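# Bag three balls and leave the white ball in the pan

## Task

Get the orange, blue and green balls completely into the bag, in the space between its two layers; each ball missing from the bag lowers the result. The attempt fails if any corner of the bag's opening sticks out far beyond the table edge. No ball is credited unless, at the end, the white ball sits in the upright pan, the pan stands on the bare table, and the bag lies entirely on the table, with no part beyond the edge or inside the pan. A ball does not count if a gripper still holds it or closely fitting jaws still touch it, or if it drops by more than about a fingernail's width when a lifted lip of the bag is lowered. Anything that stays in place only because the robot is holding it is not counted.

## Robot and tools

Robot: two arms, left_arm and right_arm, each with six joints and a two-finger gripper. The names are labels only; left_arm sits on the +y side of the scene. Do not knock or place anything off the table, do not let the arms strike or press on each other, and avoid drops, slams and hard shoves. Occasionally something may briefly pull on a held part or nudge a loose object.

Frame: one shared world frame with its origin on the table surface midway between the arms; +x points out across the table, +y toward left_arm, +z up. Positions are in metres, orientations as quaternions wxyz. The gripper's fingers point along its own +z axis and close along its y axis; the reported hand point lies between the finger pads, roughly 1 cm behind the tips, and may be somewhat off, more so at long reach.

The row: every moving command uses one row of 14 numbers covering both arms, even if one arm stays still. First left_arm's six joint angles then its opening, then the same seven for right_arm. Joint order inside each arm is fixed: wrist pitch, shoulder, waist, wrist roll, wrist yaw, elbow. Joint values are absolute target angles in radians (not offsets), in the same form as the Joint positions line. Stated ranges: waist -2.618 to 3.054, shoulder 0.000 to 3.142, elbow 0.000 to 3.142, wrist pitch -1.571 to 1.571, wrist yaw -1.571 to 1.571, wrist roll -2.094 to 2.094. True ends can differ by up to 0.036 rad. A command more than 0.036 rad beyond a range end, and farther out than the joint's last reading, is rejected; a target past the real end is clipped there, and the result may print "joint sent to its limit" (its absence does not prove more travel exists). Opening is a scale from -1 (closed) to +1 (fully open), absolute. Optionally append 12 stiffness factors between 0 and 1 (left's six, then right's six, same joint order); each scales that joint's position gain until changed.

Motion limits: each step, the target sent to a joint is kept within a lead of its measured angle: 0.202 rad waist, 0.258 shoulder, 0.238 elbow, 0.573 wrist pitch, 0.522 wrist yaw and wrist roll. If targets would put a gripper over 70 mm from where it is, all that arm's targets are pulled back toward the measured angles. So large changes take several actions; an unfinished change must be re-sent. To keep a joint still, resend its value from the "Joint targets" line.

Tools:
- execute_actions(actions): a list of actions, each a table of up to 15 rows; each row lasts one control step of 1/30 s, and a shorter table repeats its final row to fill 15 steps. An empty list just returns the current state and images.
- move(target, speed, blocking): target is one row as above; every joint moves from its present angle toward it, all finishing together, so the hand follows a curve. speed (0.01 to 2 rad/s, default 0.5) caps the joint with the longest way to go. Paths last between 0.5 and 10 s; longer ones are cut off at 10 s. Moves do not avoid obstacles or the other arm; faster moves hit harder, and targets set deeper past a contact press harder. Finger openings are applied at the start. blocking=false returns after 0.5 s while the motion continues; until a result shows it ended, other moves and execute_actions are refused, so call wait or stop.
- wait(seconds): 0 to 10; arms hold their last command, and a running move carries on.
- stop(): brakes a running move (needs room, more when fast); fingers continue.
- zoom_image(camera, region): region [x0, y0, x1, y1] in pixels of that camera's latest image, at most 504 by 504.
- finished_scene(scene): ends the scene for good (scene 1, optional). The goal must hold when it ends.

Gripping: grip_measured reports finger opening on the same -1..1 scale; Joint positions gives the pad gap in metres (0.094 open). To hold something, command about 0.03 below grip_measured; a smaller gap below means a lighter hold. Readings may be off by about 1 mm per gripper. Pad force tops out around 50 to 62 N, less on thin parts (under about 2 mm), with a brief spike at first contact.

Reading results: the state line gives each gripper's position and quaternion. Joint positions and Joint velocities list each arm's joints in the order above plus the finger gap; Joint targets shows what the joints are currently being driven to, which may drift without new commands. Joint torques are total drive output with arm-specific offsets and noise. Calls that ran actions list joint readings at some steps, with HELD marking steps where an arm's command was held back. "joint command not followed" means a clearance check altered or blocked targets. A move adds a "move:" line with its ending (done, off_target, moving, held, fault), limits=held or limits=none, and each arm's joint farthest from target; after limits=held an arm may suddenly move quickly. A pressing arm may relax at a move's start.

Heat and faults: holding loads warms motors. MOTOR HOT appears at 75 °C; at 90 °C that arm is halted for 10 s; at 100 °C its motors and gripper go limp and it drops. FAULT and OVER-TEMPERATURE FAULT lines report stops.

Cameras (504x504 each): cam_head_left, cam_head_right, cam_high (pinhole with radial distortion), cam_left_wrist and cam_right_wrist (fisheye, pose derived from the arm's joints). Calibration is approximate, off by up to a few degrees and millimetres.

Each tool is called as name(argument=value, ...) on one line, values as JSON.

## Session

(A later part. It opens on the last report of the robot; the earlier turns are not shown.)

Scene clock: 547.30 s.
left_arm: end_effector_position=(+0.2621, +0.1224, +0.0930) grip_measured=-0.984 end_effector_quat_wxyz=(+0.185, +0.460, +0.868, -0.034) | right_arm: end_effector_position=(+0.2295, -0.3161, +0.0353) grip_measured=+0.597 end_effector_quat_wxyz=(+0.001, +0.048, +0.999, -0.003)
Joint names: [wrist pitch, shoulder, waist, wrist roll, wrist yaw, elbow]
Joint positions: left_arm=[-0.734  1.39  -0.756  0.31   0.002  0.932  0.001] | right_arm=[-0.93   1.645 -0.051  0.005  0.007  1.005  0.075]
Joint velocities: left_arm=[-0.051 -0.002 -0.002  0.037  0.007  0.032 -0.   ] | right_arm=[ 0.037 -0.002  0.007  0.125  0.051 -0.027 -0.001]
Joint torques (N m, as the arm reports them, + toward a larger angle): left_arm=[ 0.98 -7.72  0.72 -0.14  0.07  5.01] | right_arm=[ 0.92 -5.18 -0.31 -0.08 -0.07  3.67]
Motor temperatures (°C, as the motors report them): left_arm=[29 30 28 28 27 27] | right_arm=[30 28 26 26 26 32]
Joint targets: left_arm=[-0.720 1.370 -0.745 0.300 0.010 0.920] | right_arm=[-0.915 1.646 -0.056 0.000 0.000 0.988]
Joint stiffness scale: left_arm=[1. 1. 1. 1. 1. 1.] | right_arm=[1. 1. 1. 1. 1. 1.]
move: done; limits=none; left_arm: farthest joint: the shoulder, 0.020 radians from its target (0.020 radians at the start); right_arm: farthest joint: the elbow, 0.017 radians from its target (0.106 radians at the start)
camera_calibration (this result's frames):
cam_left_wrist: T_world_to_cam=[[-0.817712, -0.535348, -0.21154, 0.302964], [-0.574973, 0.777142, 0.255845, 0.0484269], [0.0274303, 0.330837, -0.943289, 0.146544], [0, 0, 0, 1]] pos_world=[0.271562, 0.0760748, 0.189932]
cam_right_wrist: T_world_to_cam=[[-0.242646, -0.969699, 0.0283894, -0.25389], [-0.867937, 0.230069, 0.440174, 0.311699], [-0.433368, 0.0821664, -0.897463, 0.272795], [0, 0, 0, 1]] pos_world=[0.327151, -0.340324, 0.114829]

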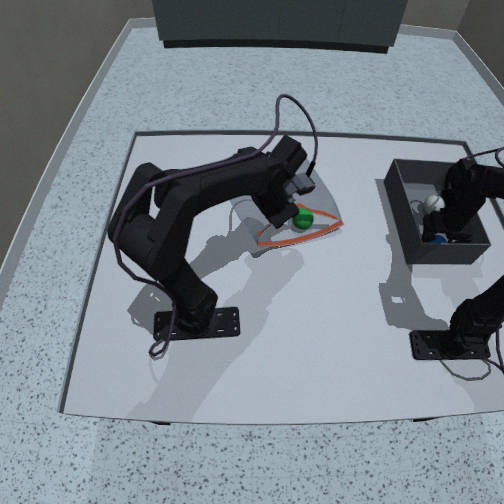

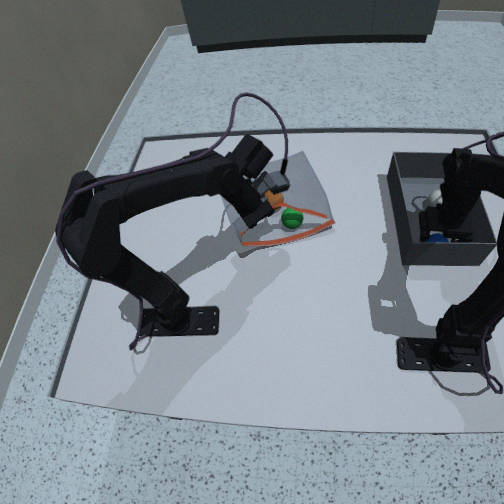

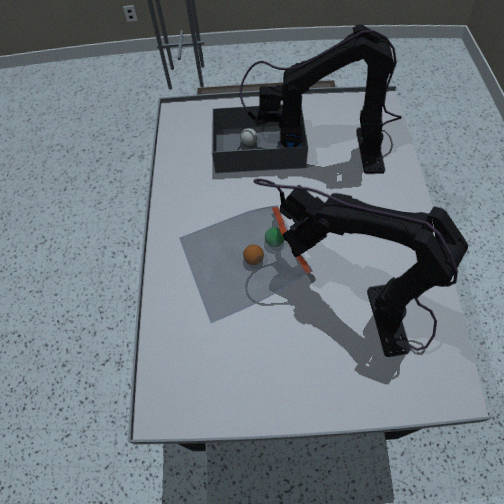

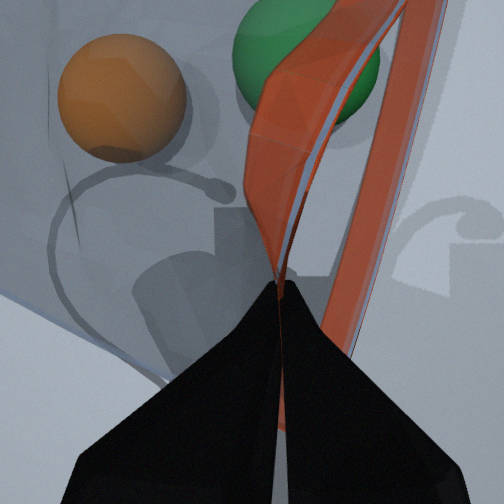

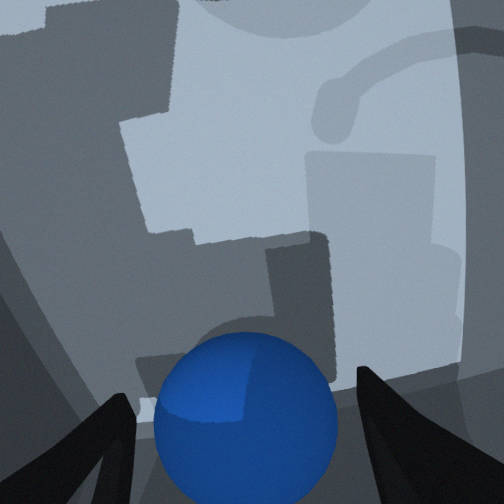

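execute_actions(actions=[[[-0.72,1.37,-0.745,0.3,0.01,0.92,-1,-0.915,1.646,-0.056,0,0,0.975,0.6]],[[-0.72,1.37,-0.745,0.3,0.01,0.92,-1,-0.915,1.646,-0.056,0,0,0.975,0.3]],[[-0.72,1.37,-0.745,0.3,0.01,0.92,-1,-0.915,1.646,-0.056,0,0,0.975,0.18]],[[-0.72,1.37,-0.745,0.3,0.01,0.92,-1,-0.915,1.646,-0.056,0,0,0.975,0.08]]])

Scene clock: 553.90 s.
left_arm: end_effector_position=(+0.2621, +0.1224, +0.0930) grip_measured=-0.984 end_effector_quat_wxyz=(+0.185, +0.460, +0.868, -0.034) | right_arm: end_effector_position=(+0.2298, -0.3161, +0.0353) grip_measured=+0.088 end_effector_quat_wxyz=(+0.001, +0.048, +0.999, -0.003)
Joint names: [wrist pitch, shoulder, waist, wrist roll, wrist yaw, elbow]
Joint positions: left_arm=[-0.734  1.39  -0.756  0.31   0.002  0.932  0.001] | right_arm=[-0.928  1.645 -0.051  0.005  0.006  1.005  0.051]
Joint velocities: left_arm=[-0.037 -0.007 -0.012 -0.051 -0.095 -0.017 -0.001] | right_arm=[ 0.007 -0.002  0.002 -0.037 -0.007 -0.012 -0.   ]
Joint torques (N m, as the arm reports them, + toward a larger angle): left_arm=[ 0.99 -7.71  0.76 -0.13  0.08  5.01] | right_arm=[ 0.91 -5.15 -0.32 -0.08 -0.07  2.83]
Motor temperatures (°C, as the motors report them): left_arm=[29 30 28 28 27 27] | right_arm=[30 28 26 26 26 31]
Joint targets: left_arm=[-0.720 1.370 -0.745 0.300 0.010 0.920] | right_arm=[-0.915 1.646 -0.056 0.000 0.000 0.975]
Joint stiffness scale: left_arm=[1. 1. 1. 1. 1. 1.] | right_arm=[1. 1. 1. 1. 1. 1.]
Step readings (joint positions; steps 1 to 15: 1st action; 16 to 30: 2nd action; 31 to 45: 3rd action; 46 to 60: 4th action):
0: left_arm=[-0.734 1.390 -0.756 0.310 0.002 0.932] | right_arm=[-0.929 1.645 -0.051 0.005 0.007 1.005]
1: left_arm=[-0.734 1.390 -0.756 0.310 0.002 0.932] | right_arm=[-0.929 1.645 -0.051 0.005 0.007 1.005]
2: left_arm=[-0.734 1.390 -0.756 0.310 0.002 0.932] | right_arm=[-0.929 1.645 -0.051 0.005 0.007 1.005]
4: left_arm=[-0.734 1.390 -0.756 0.310 0.002 0.932] | right_arm=[-0.929 1.645 -0.051 0.005 0.007 1.005]
8: left_arm=[-0.734 1.390 -0.756 0.310 0.002 0.932] | right_arm=[-0.929 1.645 -0.051 0.005 0.007 1.005]
15: left_arm=[-0.734 1.390 -0.756 0.310 0.002 0.932] | right_arm=[-0.929 1.645 -0.051 0.005 0.007 1.005]
16: left_arm=[-0.734 1.390 -0.756 0.310 0.002 0.932] | right_arm=[-0.929 1.645 -0.051 0.005 0.007 1.005]
17: left_arm=[-0.734 1.390 -0.756 0.310 0.002 0.932] | right_arm=[-0.929 1.645 -0.051 0.005 0.007 1.005]
19: left_arm=[-0.734 1.390 -0.756 0.310 0.002 0.932] | right_arm=[-0.929 1.645 -0.051 0.005 0.007 1.005]
23: left_arm=[-0.734 1.390 -0.756 0.310 0.002 0.932] | right_arm=[-0.929 1.645 -0.051 0.005 0.007 1.005]
30: left_arm=[-0.734 1.390 -0.756 0.310 0.002 0.932] | right_arm=[-0.929 1.645 -0.051 0.005 0.007 1.005]
31: left_arm=[-0.734 1.390 -0.756 0.310 0.002 0.932] | right_arm=[-0.929 1.645 -0.051 0.005 0.006 1.005]
32: left_arm=[-0.734 1.390 -0.756 0.310 0.002 0.932] | right_arm=[-0.929 1.645 -0.051 0.005 0.006 1.005]
34: left_arm=[-0.734 1.390 -0.756 0.310 0.002 0.932] | right_arm=[-0.929 1.645 -0.051 0.005 0.006 1.005]
38: left_arm=[-0.734 1.390 -0.756 0.310 0.002 0.932] | right_arm=[-0.929 1.645 -0.051 0.005 0.006 1.005]
45: left_arm=[-0.734 1.390 -0.756 0.310 0.002 0.932] | right_arm=[-0.929 1.645 -0.051 0.005 0.006 1.005]
46: left_arm=[-0.734 1.390 -0.756 0.310 0.002 0.932] | right_arm=[-0.929 1.645 -0.051 0.005 0.006 1.005]
47: left_arm=[-0.734 1.390 -0.756 0.310 0.002 0.932] | right_arm=[-0.928 1.645 -0.051 0.005 0.006 1.005]
49: left_arm=[-0.734 1.390 -0.756 0.310 0.002 0.932] | right_arm=[-0.928 1.645 -0.051 0.005 0.006 1.005]
53: left_arm=[-0.734 1.390 -0.756 0.310 0.002 0.932] | right_arm=[-0.928 1.645 -0.051 0.005 0.006 1.005]
60: Joint positions above
camera_calibration (this result's frames):
cam_left_wrist: T_world_to_cam=[[-0.817712, -0.535348, -0.21154, 0.302964], [-0.574973, 0.777142, 0.255845, 0.0484269], [0.0274303, 0.330837, -0.943289, 0.146544], [0, 0, 0, 1]] pos_world=[0.271562, 0.0760748, 0.189932]
cam_right_wrist: T_world_to_cam=[[-0.242678, -0.969707, 0.0278381, -0.253755], [-0.868454, 0.229948, 0.439218, 0.312055], [-0.432314, 0.0824125, -0.897949, 0.27277], [0, 0, 0, 1]] pos_world=[0.327347, -0.340304, 0.114937]

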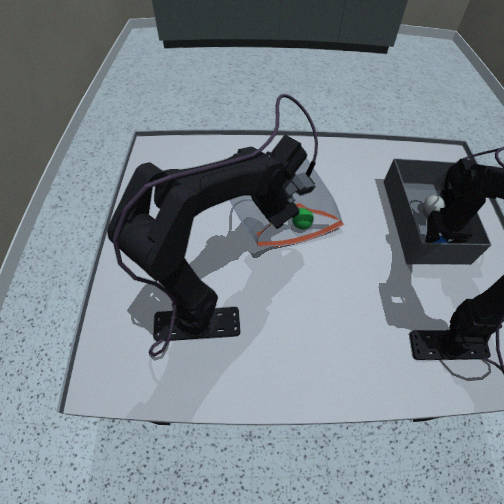

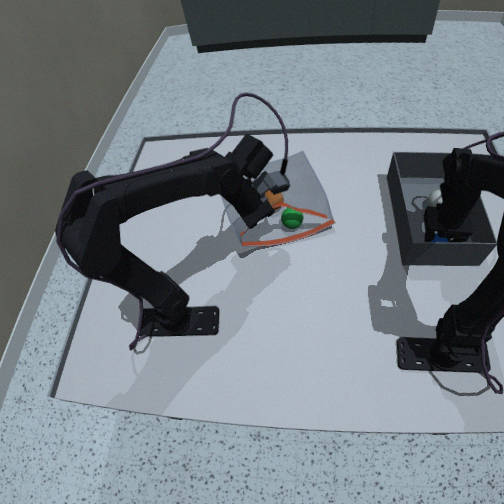

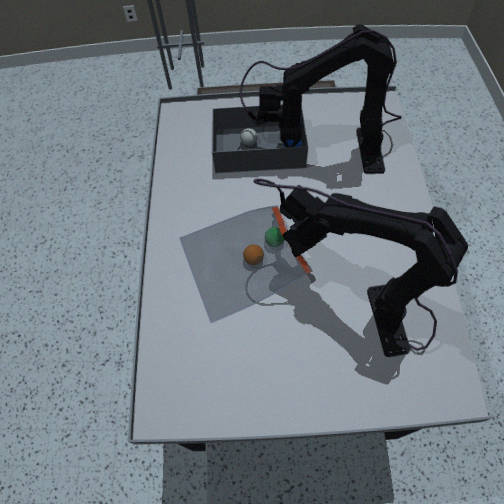

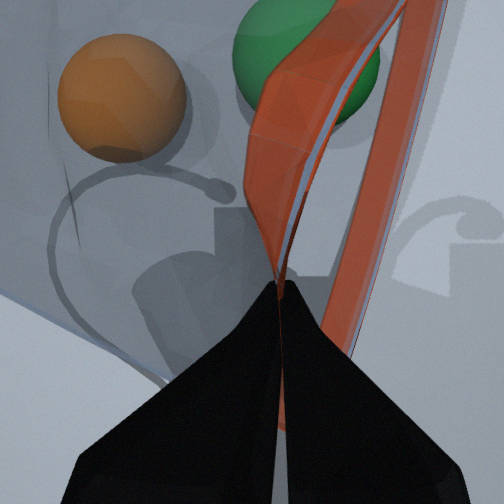

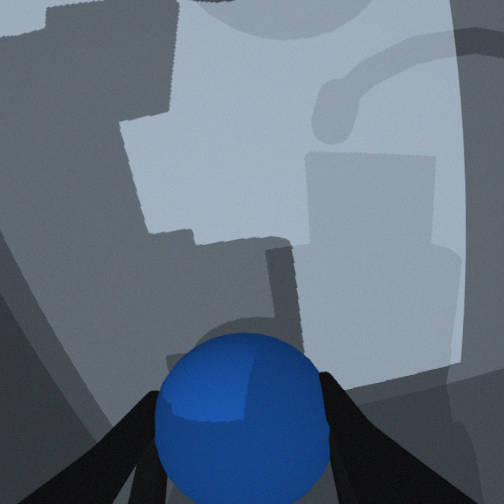

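execute_actions(actions=[[[-0.72,1.37,-0.745,0.3,0.01,0.92,-1,-0.93,1.646,-0.056,0,0,0.985,0.4]],[[-0.72,1.37,-0.745,0.3,0.01,0.92,-1,-0.958,1.66,-0.056,0,0,0.985,0.4]],[[-0.72,1.37,-0.745,0.3,0.01,0.92,-1,-0.958,1.66,-0.056,0,0,0.985,0.4]]])

Scene clock: 561.23 s.
left_arm: end_effector_position=(+0.2621, +0.1224, +0.0930) grip_measured=-0.984 end_effector_quat_wxyz=(+0.185, +0.460, +0.868, -0.034) | right_arm: end_effector_position=(+0.2231, -0.3155, +0.0318) grip_measured=+0.397 end_effector_quat_wxyz=(-0.017, +0.048, +0.999, -0.002)
Joint names: [wrist pitch, shoulder, waist, wrist roll, wrist yaw, elbow]
Joint positions: left_arm=[-0.734  1.39  -0.756  0.31   0.002  0.932  0.001] | right_arm=[-0.951  1.659 -0.051  0.005  0.006  1.005  0.066]
Joint velocities: left_arm=[-0.022  0.007 -0.002  0.022 -0.051  0.007 -0.   ] | right_arm=[ 0.066  0.022 -0.012 -0.022  0.037  0.007  0.   ]
Joint torques (N m, as the arm reports them, + toward a larger angle): left_arm=[ 0.98 -7.75  0.72 -0.14  0.08  5.02] | right_arm=[ 0.6  -5.23 -0.31 -0.08 -0.07  3.38]
Motor temperatures (°C, as the motors report them): left_arm=[29 30 28 28 27 27] | right_arm=[30 28 26 26 26 31]
Joint targets: left_arm=[-0.720 1.370 -0.745 0.300 0.010 0.920] | right_arm=[-0.958 1.660 -0.056 -0.000 0.000 0.985]
Joint stiffness scale: left_arm=[1. 1. 1. 1. 1. 1.] | right_arm=[1. 1. 1. 1. 1. 1.]
Step readings (joint positions; steps 1 to 15: 1st action; 16 to 30: 2nd action; 31 to 45: 3rd action):
0: left_arm=[-0.734 1.390 -0.756 0.310 0.002 0.932] | right_arm=[-0.928 1.645 -0.051 0.005 0.006 1.005]
1: left_arm=[-0.734 1.390 -0.756 0.310 0.002 0.932] | right_arm=[-0.928 1.645 -0.051 0.005 0.006 1.005]
2: left_arm=[-0.734 1.390 -0.756 0.310 0.002 0.932] | right_arm=[-0.928 1.645 -0.051 0.005 0.006 1.005]
4: left_arm=[-0.734 1.390 -0.756 0.310 0.002 0.932] | right_arm=[-0.928 1.645 -0.051 0.005 0.006 1.005]
8: left_arm=[-0.734 1.390 -0.756 0.310 0.002 0.932] | right_arm=[-0.928 1.645 -0.051 0.005 0.006 1.005]
15: left_arm=[-0.734 1.390 -0.756 0.310 0.002 0.932] | right_arm=[-0.928 1.645 -0.051 0.005 0.006 1.005]
16: left_arm=[-0.734 1.390 -0.756 0.310 0.002 0.932] | right_arm=[-0.930 1.646 -0.051 0.005 0.006 1.005]
17: left_arm=[-0.734 1.390 -0.756 0.310 0.002 0.932] | right_arm=[-0.933 1.648 -0.051 0.005 0.006 1.005]
19: left_arm=[-0.734 1.390 -0.756 0.310 0.002 0.932] | right_arm=[-0.940 1.655 -0.051 0.005 0.006 1.005]
23: left_arm=[-0.734 1.390 -0.756 0.310 0.002 0.932] | right_arm=[-0.947 1.659 -0.051 0.005 0.006 1.005]
30: left_arm=[-0.734 1.390 -0.756 0.310 0.002 0.932] | right_arm=[-0.949 1.659 -0.051 0.005 0.006 1.005]
31: left_arm=[-0.734 1.390 -0.756 0.310 0.002 0.932] | right_arm=[-0.950 1.659 -0.051 0.005 0.006 1.005]
32: left_arm=[-0.734 1.390 -0.756 0.310 0.002 0.932] | right_arm=[-0.950 1.659 -0.051 0.005 0.006 1.005]
34: left_arm=[-0.734 1.390 -0.756 0.310 0.002 0.932] | right_arm=[-0.950 1.659 -0.051 0.005 0.006 1.005]
38: left_arm=[-0.734 1.390 -0.756 0.310 0.002 0.932] | right_arm=[-0.950 1.659 -0.051 0.005 0.006 1.005]
45: Joint positions above
camera_calibration (this result's frames):
cam_left_wrist: T_world_to_cam=[[-0.817712, -0.535348, -0.21154, 0.302964], [-0.574973, 0.777142, 0.255845, 0.0484269], [0.0274303, 0.330837, -0.943289, 0.146544], [0, 0, 0, 1]] pos_world=[0.271562, 0.0760748, 0.189932]
cam_right_wrist: T_world_to_cam=[[-0.241562, -0.96981, 0.0334017, -0.255143], [-0.851849, 0.228414, 0.47136, 0.302422], [-0.464759, 0.0854093, -0.881308, 0.274314], [0, 0, 0, 1]] pos_world=[0.323475, -0.339946, 0.107728]

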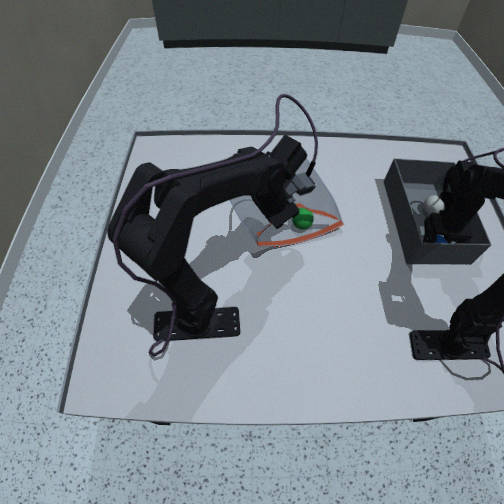

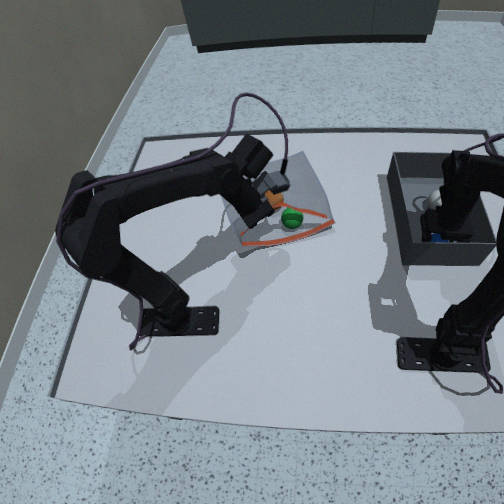

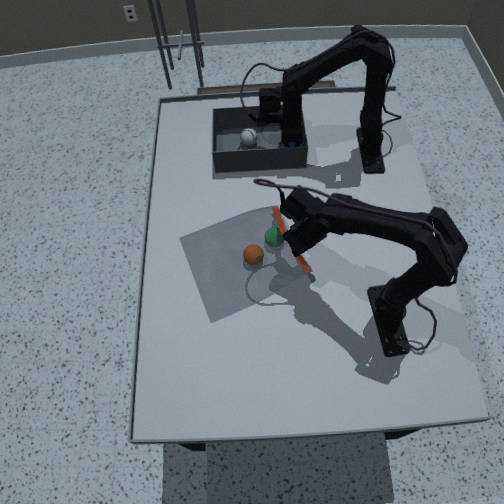

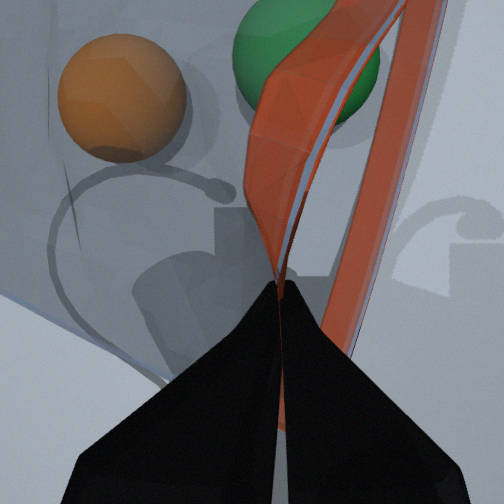

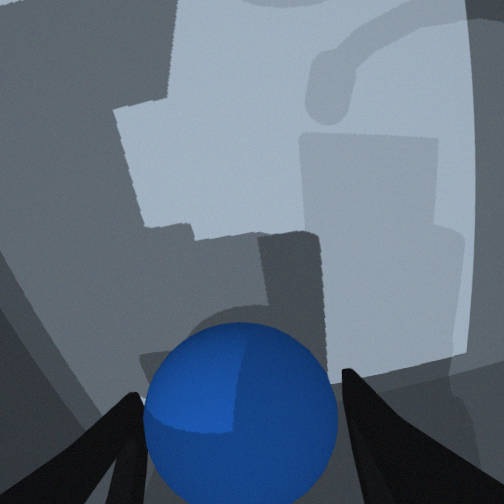

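execute_actions(actions=[[[-0.72,1.37,-0.745,0.3,0.01,0.92,-1,-0.958,1.66,-0.056,0,0,1.0,0.18]],[[-0.72,1.37,-0.745,0.3,0.01,0.92,-1,-0.958,1.66,-0.056,0,0,1.02,0.08]],[[-0.72,1.37,-0.745,0.3,0.01,0.92,-1,-0.958,1.66,-0.056,0,0,1.04,0.08],[-0.72,1.37,-0.745,0.3,0.01,0.92,-1,-0.958,1.66,-0.056,0,0,1.045,0.08],[-0.72,1.37,-0.745,0.3,0.01,0.92,-1,-0.958,1.66,-0.056,0,0,1.05,0.08],[-0.72,1.37,-0.745,0.3,0.01,0.92,-1,-0.958,1.66,-0.056,0,0,1.055,0.08],[-0.72,1.37,-0.745,0.3,0.01,0.92,-1,-0.958,1.66,-0.056,0,0,1.06,0.08],[-0.72,1.37,-0.745,0.3,0.01,0.92,-1,-0.958,1.66,-0.056,0,0,1.065,0.08],[-0.72,1.37,-0.745,0.3,0.01,0.92,-1,-0.958,1.66,-0.056,0,0,1.07,0.08],[-0.72,1.37,-0.745,0.3,0.01,0.92,-1,-0.958,1.66,-0.056,0,0,1.075,0.08],[-0.72,1.37,-0.745,0.3,0.01,0.92,-1,-0.958,1.66,-0.056,0,0,1.08,0.08],[-0.72,1.37,-0.745,0.3,0.01,0.92,-1,-0.958,1.66,-0.056,0,0,1.085,0.08]]])

move(target=[-0.72,1.37,-0.745,0.3,0.01,0.92,-1,-1.35,1.55,-0.056,0,0,1.52,0.08], speed=0.4)

Scene clock: 572.03 s.
left_arm: end_effector_position=(+0.2621, +0.1224, +0.0930) grip_measured=-0.984 end_effector_quat_wxyz=(+0.185, +0.460, +0.868, -0.034) | right_arm: end_effector_position=(+0.2368, -0.3167, +0.0417) grip_measured=+0.091 end_effector_quat_wxyz=(+0.002, +0.048, +0.999, -0.003)
Joint names: [wrist pitch, shoulder, waist, wrist roll, wrist yaw, elbow]
Joint positions: left_arm=[-0.734  1.39  -0.756  0.31   0.002  0.932  0.001] | right_arm=[-0.955  1.659 -0.051  0.004  0.006  1.048  0.051]
Joint velocities: left_arm=[-0.007  0.007  0.007  0.022 -0.007 -0.017 -0.001] | right_arm=[ 0.037 -0.007  0.002  0.022 -0.081 -0.037 -0.001]
Joint torques (N m, as the arm reports them, + toward a larger angle): left_arm=[ 0.99 -7.75  0.76 -0.13  0.08  5.02] | right_arm=[ 0.74 -5.32 -0.31 -0.08 -0.07  7.1 ]
Motor temperatures (°C, as the motors report them): left_arm=[29 30 28 28 27 27] | right_arm=[29 28 26 26 26 31]
Joint targets: left_arm=[-0.720 1.370 -0.745 0.300 0.010 0.920] | right_arm=[-0.958 1.660 -0.056 0.000 0.000 1.085]
Joint stiffness scale: left_arm=[1. 1. 1. 1. 1. 1.] | right_arm=[1. 1. 1. 1. 1. 1.]
Step readings (joint positions; steps 1 to 15: 1st action; 16 to 30: 2nd action; 31 to 45: 3rd action):
0: left_arm=[-0.734 1.390 -0.756 0.310 0.002 0.932] | right_arm=[-0.951 1.659 -0.051 0.005 0.006 1.005]
1: left_arm=[-0.734 1.390 -0.756 0.310 0.002 0.932] | right_arm=[-0.951 1.659 -0.051 0.004 0.006 1.005]
2: left_arm=[-0.734 1.390 -0.756 0.310 0.002 0.932] | right_arm=[-0.951 1.659 -0.051 0.004 0.006 1.005]
4: left_arm=[-0.734 1.390 -0.756 0.310 0.002 0.932] | right_arm=[-0.951 1.659 -0.051 0.004 0.006 1.005]
8: left_arm=[-0.734 1.390 -0.756 0.310 0.002 0.932] | right_arm=[-0.951 1.659 -0.051 0.004 0.006 1.005]
15: left_arm=[-0.734 1.390 -0.756 0.310 0.002 0.932] | right_arm=[-0.951 1.659 -0.051 0.004 0.006 1.005]
16: left_arm=[-0.734 1.390 -0.756 0.310 0.002 0.932] | right_arm=[-0.951 1.659 -0.051 0.004 0.006 1.005]
17: left_arm=[-0.734 1.390 -0.756 0.310 0.002 0.932] | right_arm=[-0.951 1.659 -0.051 0.004 0.006 1.005]
19: left_arm=[-0.734 1.390 -0.756 0.310 0.002 0.932] | right_arm=[-0.951 1.659 -0.051 0.004 0.006 1.005]
23: left_arm=[-0.734 1.390 -0.756 0.310 0.002 0.932] | right_arm=[-0.951 1.659 -0.051 0.004 0.006 1.005]
30: left_arm=[-0.734 1.390 -0.756 0.310 0.002 0.932] | right_arm=[-0.951 1.659 -0.051 0.004 0.006 1.005]
31: left_arm=[-0.734 1.390 -0.756 0.310 0.002 0.932] | right_arm=[-0.951 1.659 -0.051 0.004 0.006 1.005]
32: left_arm=[-0.734 1.390 -0.756 0.310 0.002 0.932] | right_arm=[-0.951 1.659 -0.051 0.004 0.006 1.005]
34: left_arm=[-0.734 1.390 -0.756 0.310 0.002 0.932] | right_arm=[-0.951 1.659 -0.051 0.004 0.006 1.005]
38: left_arm=[-0.734 1.390 -0.756 0.310 0.002 0.932] | right_arm=[-0.955 1.659 -0.051 0.004 0.006 1.022]
45: Joint positions above
camera_calibration (this result's frames):
cam_left_wrist: T_world_to_cam=[[-0.817712, -0.535348, -0.21154, 0.302964], [-0.574973, 0.777142, 0.255845, 0.0484269], [0.0274303, 0.330837, -0.943289, 0.146544], [0, 0, 0, 1]] pos_world=[0.271562, 0.0760748, 0.189932]
cam_right_wrist: T_world_to_cam=[[-0.242361, -0.969795, 0.0275494, -0.252956], [-0.869373, 0.229694, 0.437529, 0.315663], [-0.430641, 0.0820893, -0.898782, 0.281101], [0, 0, 0, 1]] pos_world=[0.334176, -0.340896, 0.121505]

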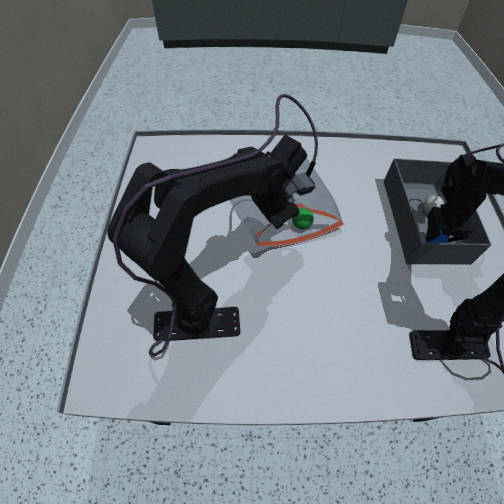

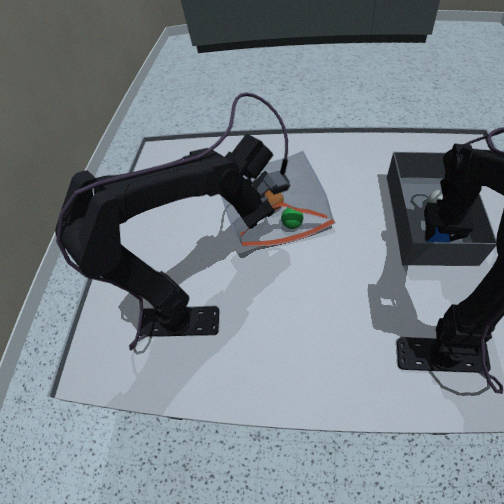

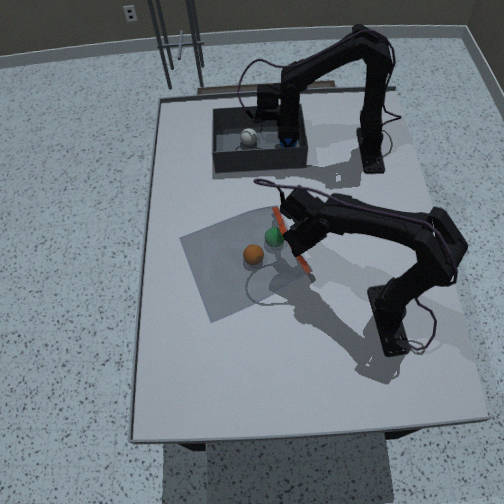

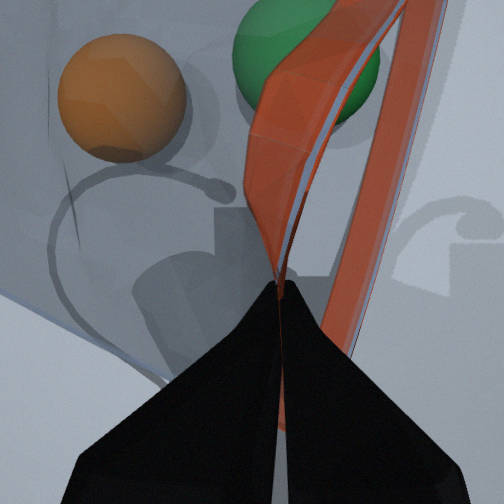

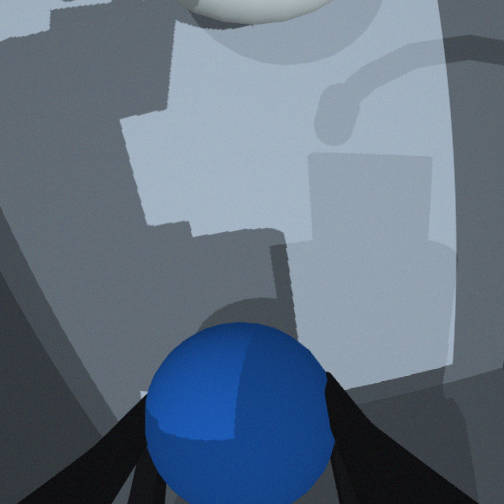

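Scene clock: 573.93 s.
left_arm: end_effector_position=(+0.2621, +0.1224, +0.0930) grip_measured=-0.984 end_effector_quat_wxyz=(+0.185, +0.460, +0.868, -0.034) | right_arm: end_effector_position=(+0.2610, -0.3190, +0.1764) grip_measured=+0.091 end_effector_quat_wxyz=(+0.072, +0.048, +0.996, -0.006)
Joint names: [wrist pitch, shoulder, waist, wrist roll, wrist yaw, elbow]
Joint positions: left_arm=[-0.734  1.39  -0.756  0.31   0.002  0.932  0.001] | right_arm=[-1.343  1.566 -0.051  0.004  0.006  1.484  0.051]
Joint velocities: left_arm=[-0.051 -0.007  0.002 -0.051  0.037 -0.007  0.001] | right_arm=[-0.022 -0.007  0.002 -0.007 -0.007 -0.032 -0.001]
Joint torques (N m, as the arm reports them, + toward a larger angle): left_arm=[ 0.98 -7.72  0.73 -0.14  0.08  4.98] | right_arm=[ 0.97 -6.2  -0.3  -0.08 -0.07  7.37]
Motor temperatures (°C, as the motors report them): left_arm=[29 30 28 28 27 27] | right_arm=[29 28 26 26 26 31]
Joint targets: left_arm=[-0.720 1.370 -0.745 0.300 0.010 0.920] | right_arm=[-1.350 1.550 -0.056 -0.000 -0.000 1.520]
Joint stiffness scale: left_arm=[1. 1. 1. 1. 1. 1.] | right_arm=[1. 1. 1. 1. 1. 1.]
move: off_target (right_arm); limits=none; left_arm: farthest joint: the shoulder, 0.020 radians from its target (0.020 radians at the start); right_arm: farthest joint: the elbow, 0.036 radians from its target (0.472 radians at the start)
camera_calibration (this result's frames):
cam_left_wrist: T_world_to_cam=[[-0.817712, -0.535348, -0.21154, 0.302964], [-0.574973, 0.777142, 0.255845, 0.0484269], [0.0274303, 0.330837, -0.943289, 0.146544], [0, 0, 0, 1]] pos_world=[0.271562, 0.0760748, 0.189932]
cam_right_wrist: T_world_to_cam=[[-0.244709, -0.969578, 0.00599041, -0.248476], [-0.921646, 0.234522, 0.30914, 0.31617], [-0.30114, 0.0701283, -0.950998, 0.38436], [0, 0, 0, 1]] pos_world=[0.346339, -0.34202, 0.269273]

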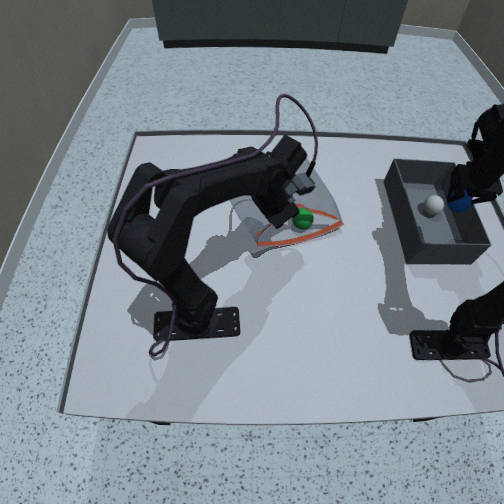

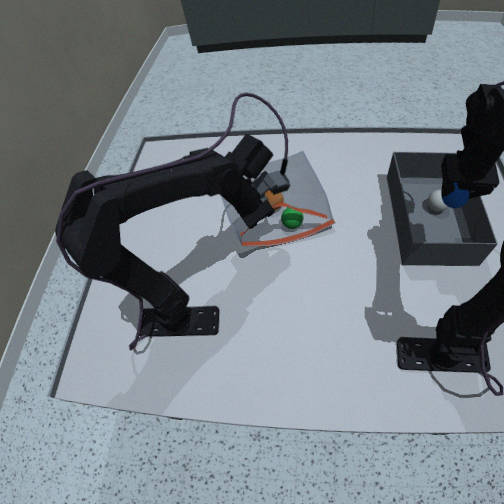

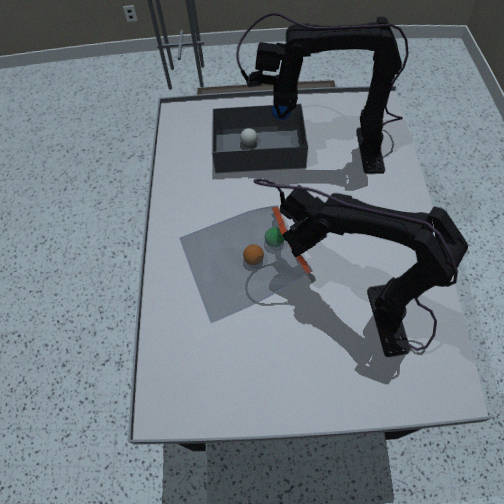

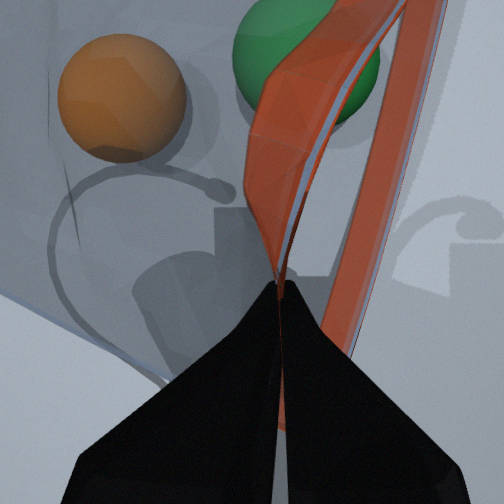

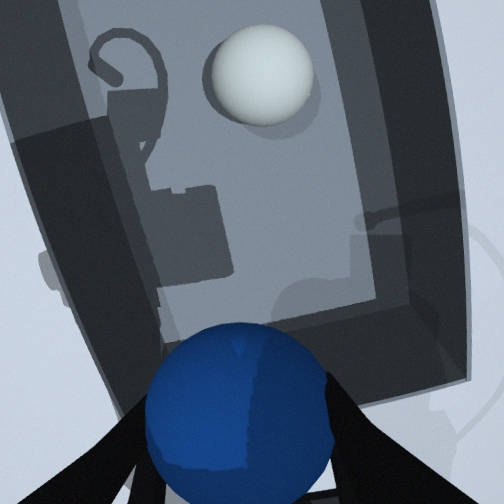

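move(target=[-0.72,1.37,-0.745,0.3,0.01,0.92,-1,-0.7,1.1,1.25,0,0.3,1.0,0.08], speed=0.7)

move(target=[-0.72,1.37,-0.745,0.3,0.01,0.92,-1,1.2,1.96,1.41,0.32,0.91,0.385,0.08], speed=0.7)

Scene clock: 582.93 s.
left_arm: end_effector_position=(+0.2621, +0.1224, +0.0930) grip_measured=-0.984 end_effector_quat_wxyz=(+0.185, +0.460, +0.868, -0.034) | right_arm: end_effector_position=(+0.1204, -0.0117, +0.2134) grip_measured=+0.091 end_effector_quat_wxyz=(+0.373, -0.475, +0.791, +0.095)
Joint names: [wrist pitch, shoulder, waist, wrist roll, wrist yaw, elbow]
Joint positions: left_arm=[-0.734  1.39  -0.756  0.31   0.002  0.932  0.001] | right_arm=[-0.719  1.12   1.241  0.004  0.287  1.016  0.051]
Joint velocities: left_arm=[-0.022 -0.002 -0.012  0.081  0.022 -0.002 -0.001] | right_arm=[ 0.037  0.007  0.007 -0.051 -0.007  0.007  0.001]
Joint torques (N m, as the arm reports them, + toward a larger angle): left_arm=[ 0.99 -7.72  0.75 -0.14  0.07  5.  ] | right_arm=[ 2.25 -3.87  0.68 -0.07  0.19  4.8 ]
Motor temperatures (°C, as the motors report them): left_arm=[29 30 28 28 27 27] | right_arm=[29 28 26 26 26 32]
Joint targets: left_arm=[-0.720 1.370 -0.745 0.300 0.010 0.920] | right_arm=[-0.700 1.100 1.250 0.000 0.300 1.000]
Joint stiffness scale: left_arm=[1. 1. 1. 1. 1. 1.] | right_arm=[1. 1. 1. 1. 1. 1.]
move: done; limits=none; left_arm: farthest joint: the shoulder, 0.020 radians from its target (0.020 radians at the start); right_arm: farthest joint: the shoulder, 0.020 radians from its target (0.466 radians at the start)
camera_calibration (this result's frames):
cam_left_wrist: T_world_to_cam=[[-0.817712, -0.535348, -0.21154, 0.302964], [-0.574973, 0.777142, 0.255845, 0.0484269], [0.0274303, 0.330837, -0.943289, 0.146544], [0, 0, 0, 1]] pos_world=[0.271562, 0.0760748, 0.189932]
cam_right_wrist: T_world_to_cam=[[0.762857, -0.63575, 0.117775, -0.126516], [-0.5769, -0.751523, -0.320001, 0.184246], [0.291951, 0.17617, -0.940068, 0.283132], [0, 0, 0, 1]] pos_world=[0.120144, 0.00815306, 0.340023]

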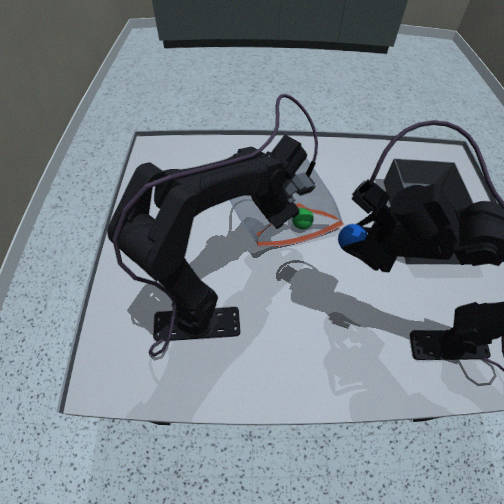

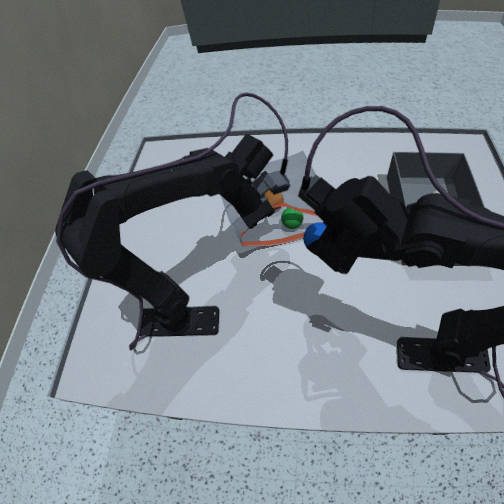

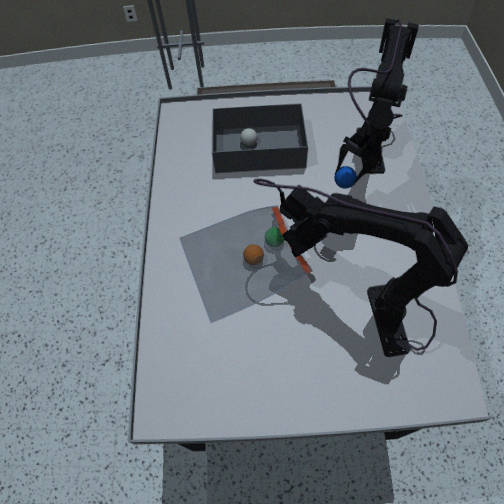

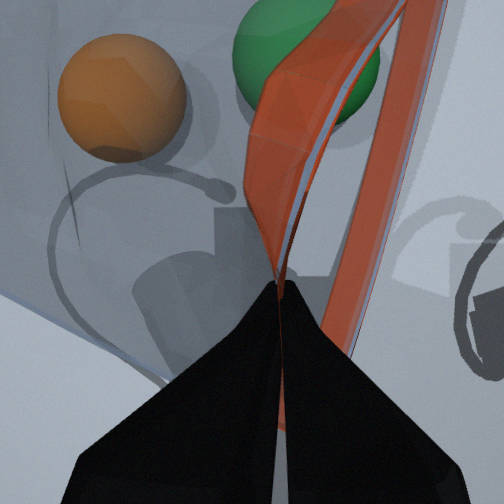

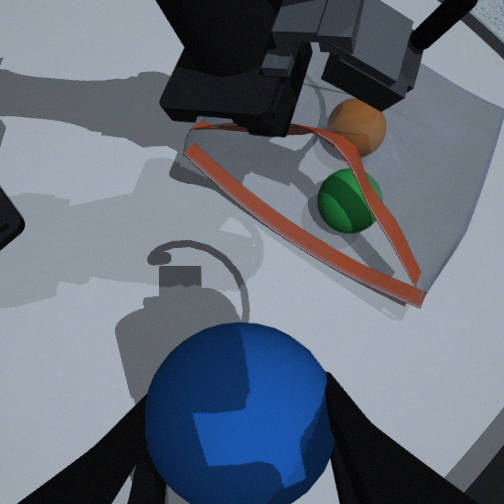

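Scene clock: 586.53 s.
left_arm: end_effector_position=(+0.2621, +0.1224, +0.0930) grip_measured=-0.984 end_effector_quat_wxyz=(+0.185, +0.460, +0.868, -0.034) | right_arm: end_effector_position=(+0.1689, +0.0253, +0.0540) grip_measured=+0.091 end_effector_quat_wxyz=(+0.607, -0.157, +0.767, +0.139)
Joint names: [wrist pitch, shoulder, waist, wrist roll, wrist yaw, elbow]
Joint positions: left_arm=[-0.734  1.39  -0.756  0.31   0.002  0.932  0.001] | right_arm=[1.185 1.957 1.397 0.316 0.896 0.405 0.051]
Joint velocities: left_arm=[ 0.007  0.012 -0.012  0.125  0.037  0.007  0.   ] | right_arm=[-0.081  0.022 -0.002  0.007 -0.066 -0.022 -0.   ]
Joint torques (N m, as the arm reports them, + toward a larger angle): left_arm=[ 0.99 -7.72  0.76 -0.14  0.09  5.01] | right_arm=[ 2.37 -5.44  0.89  0.    0.24  1.43]
Motor temperatures (°C, as the motors report them): left_arm=[29 30 28 28 27 27] | right_arm=[30 28 26 26 26 31]
Joint targets: left_arm=[-0.720 1.370 -0.745 0.300 0.010 0.920] | right_arm=[1.200 1.960 1.410 0.320 0.910 0.385]
Joint stiffness scale: left_arm=[1. 1. 1. 1. 1. 1.] | right_arm=[1. 1. 1. 1. 1. 1.]
move: done; limits=none; left_arm: farthest joint: the shoulder, 0.020 radians from its target (0.020 radians at the start); right_arm: farthest joint: the elbow, 0.020 radians from its target (0.631 radians at the start)
camera_calibration (this result's frames):
cam_left_wrist: T_world_to_cam=[[-0.817712, -0.535348, -0.21154, 0.302964], [-0.574973, 0.777142, 0.255845, 0.0484269], [0.0274303, 0.330837, -0.943289, 0.146544], [0, 0, 0, 1]] pos_world=[0.271562, 0.0760748, 0.189932]
cam_right_wrist: T_world_to_cam=[[0.353698, -0.921148, -0.162431, -0.0296997], [-0.640339, -0.111878, -0.759901, 0.207349], [0.681809, 0.372786, -0.629418, 0.0250338], [0, 0, 0, 1]] pos_world=[0.12621, -0.0134924, 0.168497]

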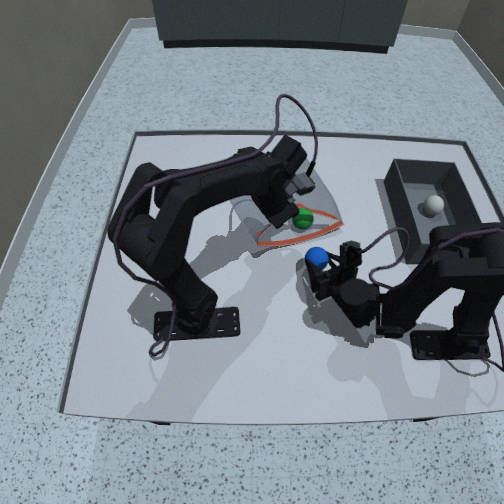

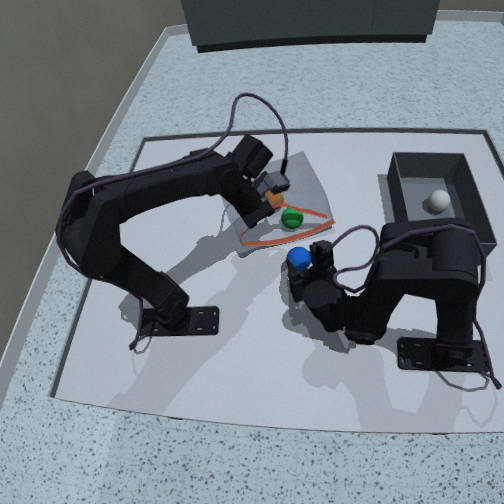

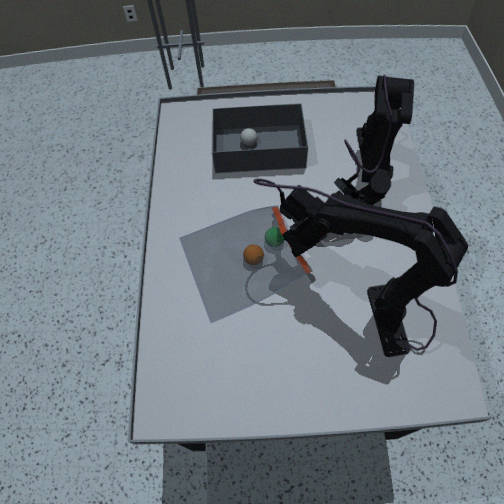

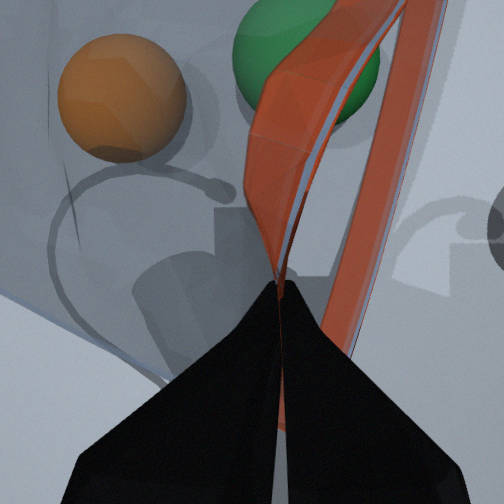

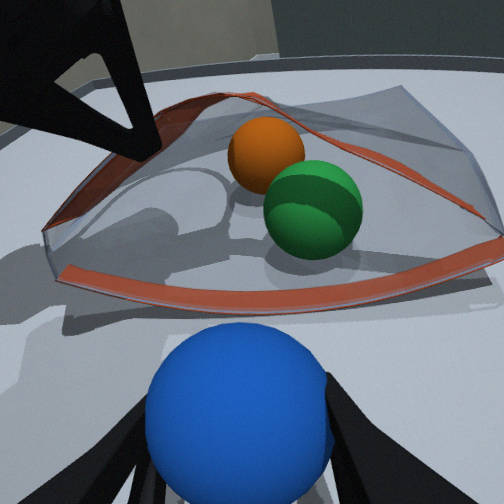

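move(target=[-0.72,1.37,-0.745,0.3,0.01,0.92,-1,1.33,2.12,1.145,0.16,0.692,0.569,0.08], speed=0.2)

Scene clock: 601.77 s.
left_arm: end_effector_position=(+0.2621, +0.1224, +0.0930) grip_measured=-0.984 end_effector_quat_wxyz=(+0.185, +0.460, +0.868, -0.034) | right_arm: end_effector_position=(+0.2433, +0.0305, +0.0438) grip_measured=+0.091 end_effector_quat_wxyz=(+0.619, -0.157, +0.760, +0.122)
Joint names: [wrist pitch, shoulder, waist, wrist roll, wrist yaw, elbow]
Joint positions: left_arm=[-0.734  1.39  -0.756  0.31   0.002  0.932  0.001] | right_arm=[1.313 2.116 1.154 0.166 0.697 0.535 0.051]
Joint velocities: left_arm=[-0.007  0.012 -0.002 -0.007 -0.022 -0.012 -0.001] | right_arm=[ 0.007 -0.017  0.012  0.007 -0.066  0.012  0.   ]
Joint torques (N m, as the arm reports them, + toward a larger angle): left_arm=[ 0.99 -7.74  0.77 -0.14  0.08  5.  ] | right_arm=[ 2.52 -6.4  -0.62 -0.12  0.06  4.84]
Motor temperatures (°C, as the motors report them): left_arm=[29 30 28 28 27 27] | right_arm=[32 28 26 26 26 31]
Joint targets: left_arm=[-0.720 1.370 -0.745 0.300 0.010 0.920] | right_arm=[1.330 2.120 1.145 0.160 0.692 0.569]
Joint stiffness scale: left_arm=[1. 1. 1. 1. 1. 1.] | right_arm=[1. 1. 1. 1. 1. 1.]
move: off_target (right_arm); limits=none; left_arm: farthest joint: the shoulder, 0.020 radians from its target (0.020 radians at the start); right_arm: farthest joint: the elbow, 0.034 radians from its target (0.164 radians at the start)
camera_calibration (this result's frames):
cam_left_wrist: T_world_to_cam=[[-0.817712, -0.535348, -0.21154, 0.302964], [-0.574973, 0.777142, 0.255845, 0.0484269], [0.0274303, 0.330837, -0.943289, 0.146544], [0, 0, 0, 1]] pos_world=[0.271562, 0.0760748, 0.189932]
cam_right_wrist: T_world_to_cam=[[0.338194, -0.931746, -0.132187, -0.0500942], [-0.617826, -0.113873, -0.778025, 0.243128], [0.70987, 0.344792, -0.614169, -0.0407359], [0, 0, 0, 1]] pos_world=[0.19607, -0.00494401, 0.157519]

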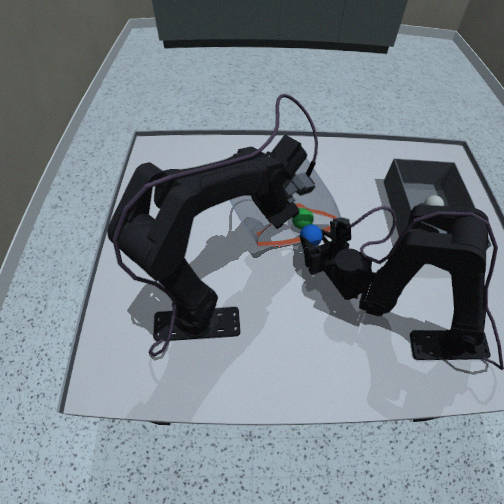

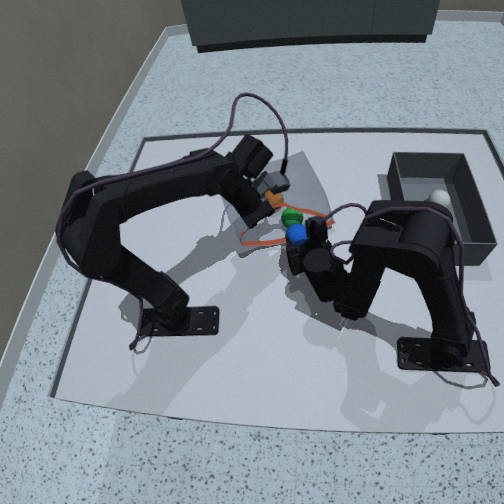

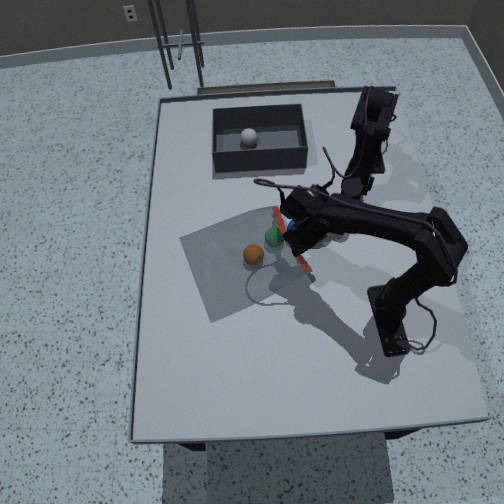

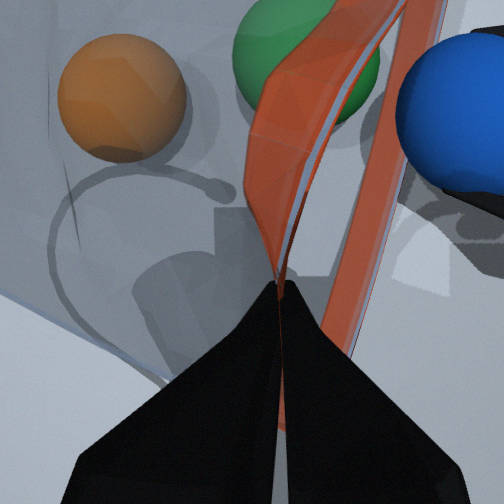

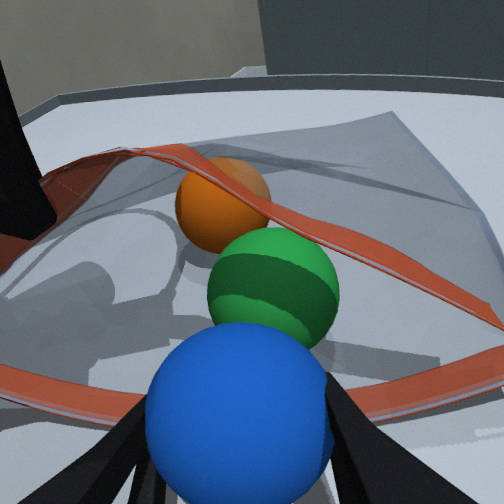

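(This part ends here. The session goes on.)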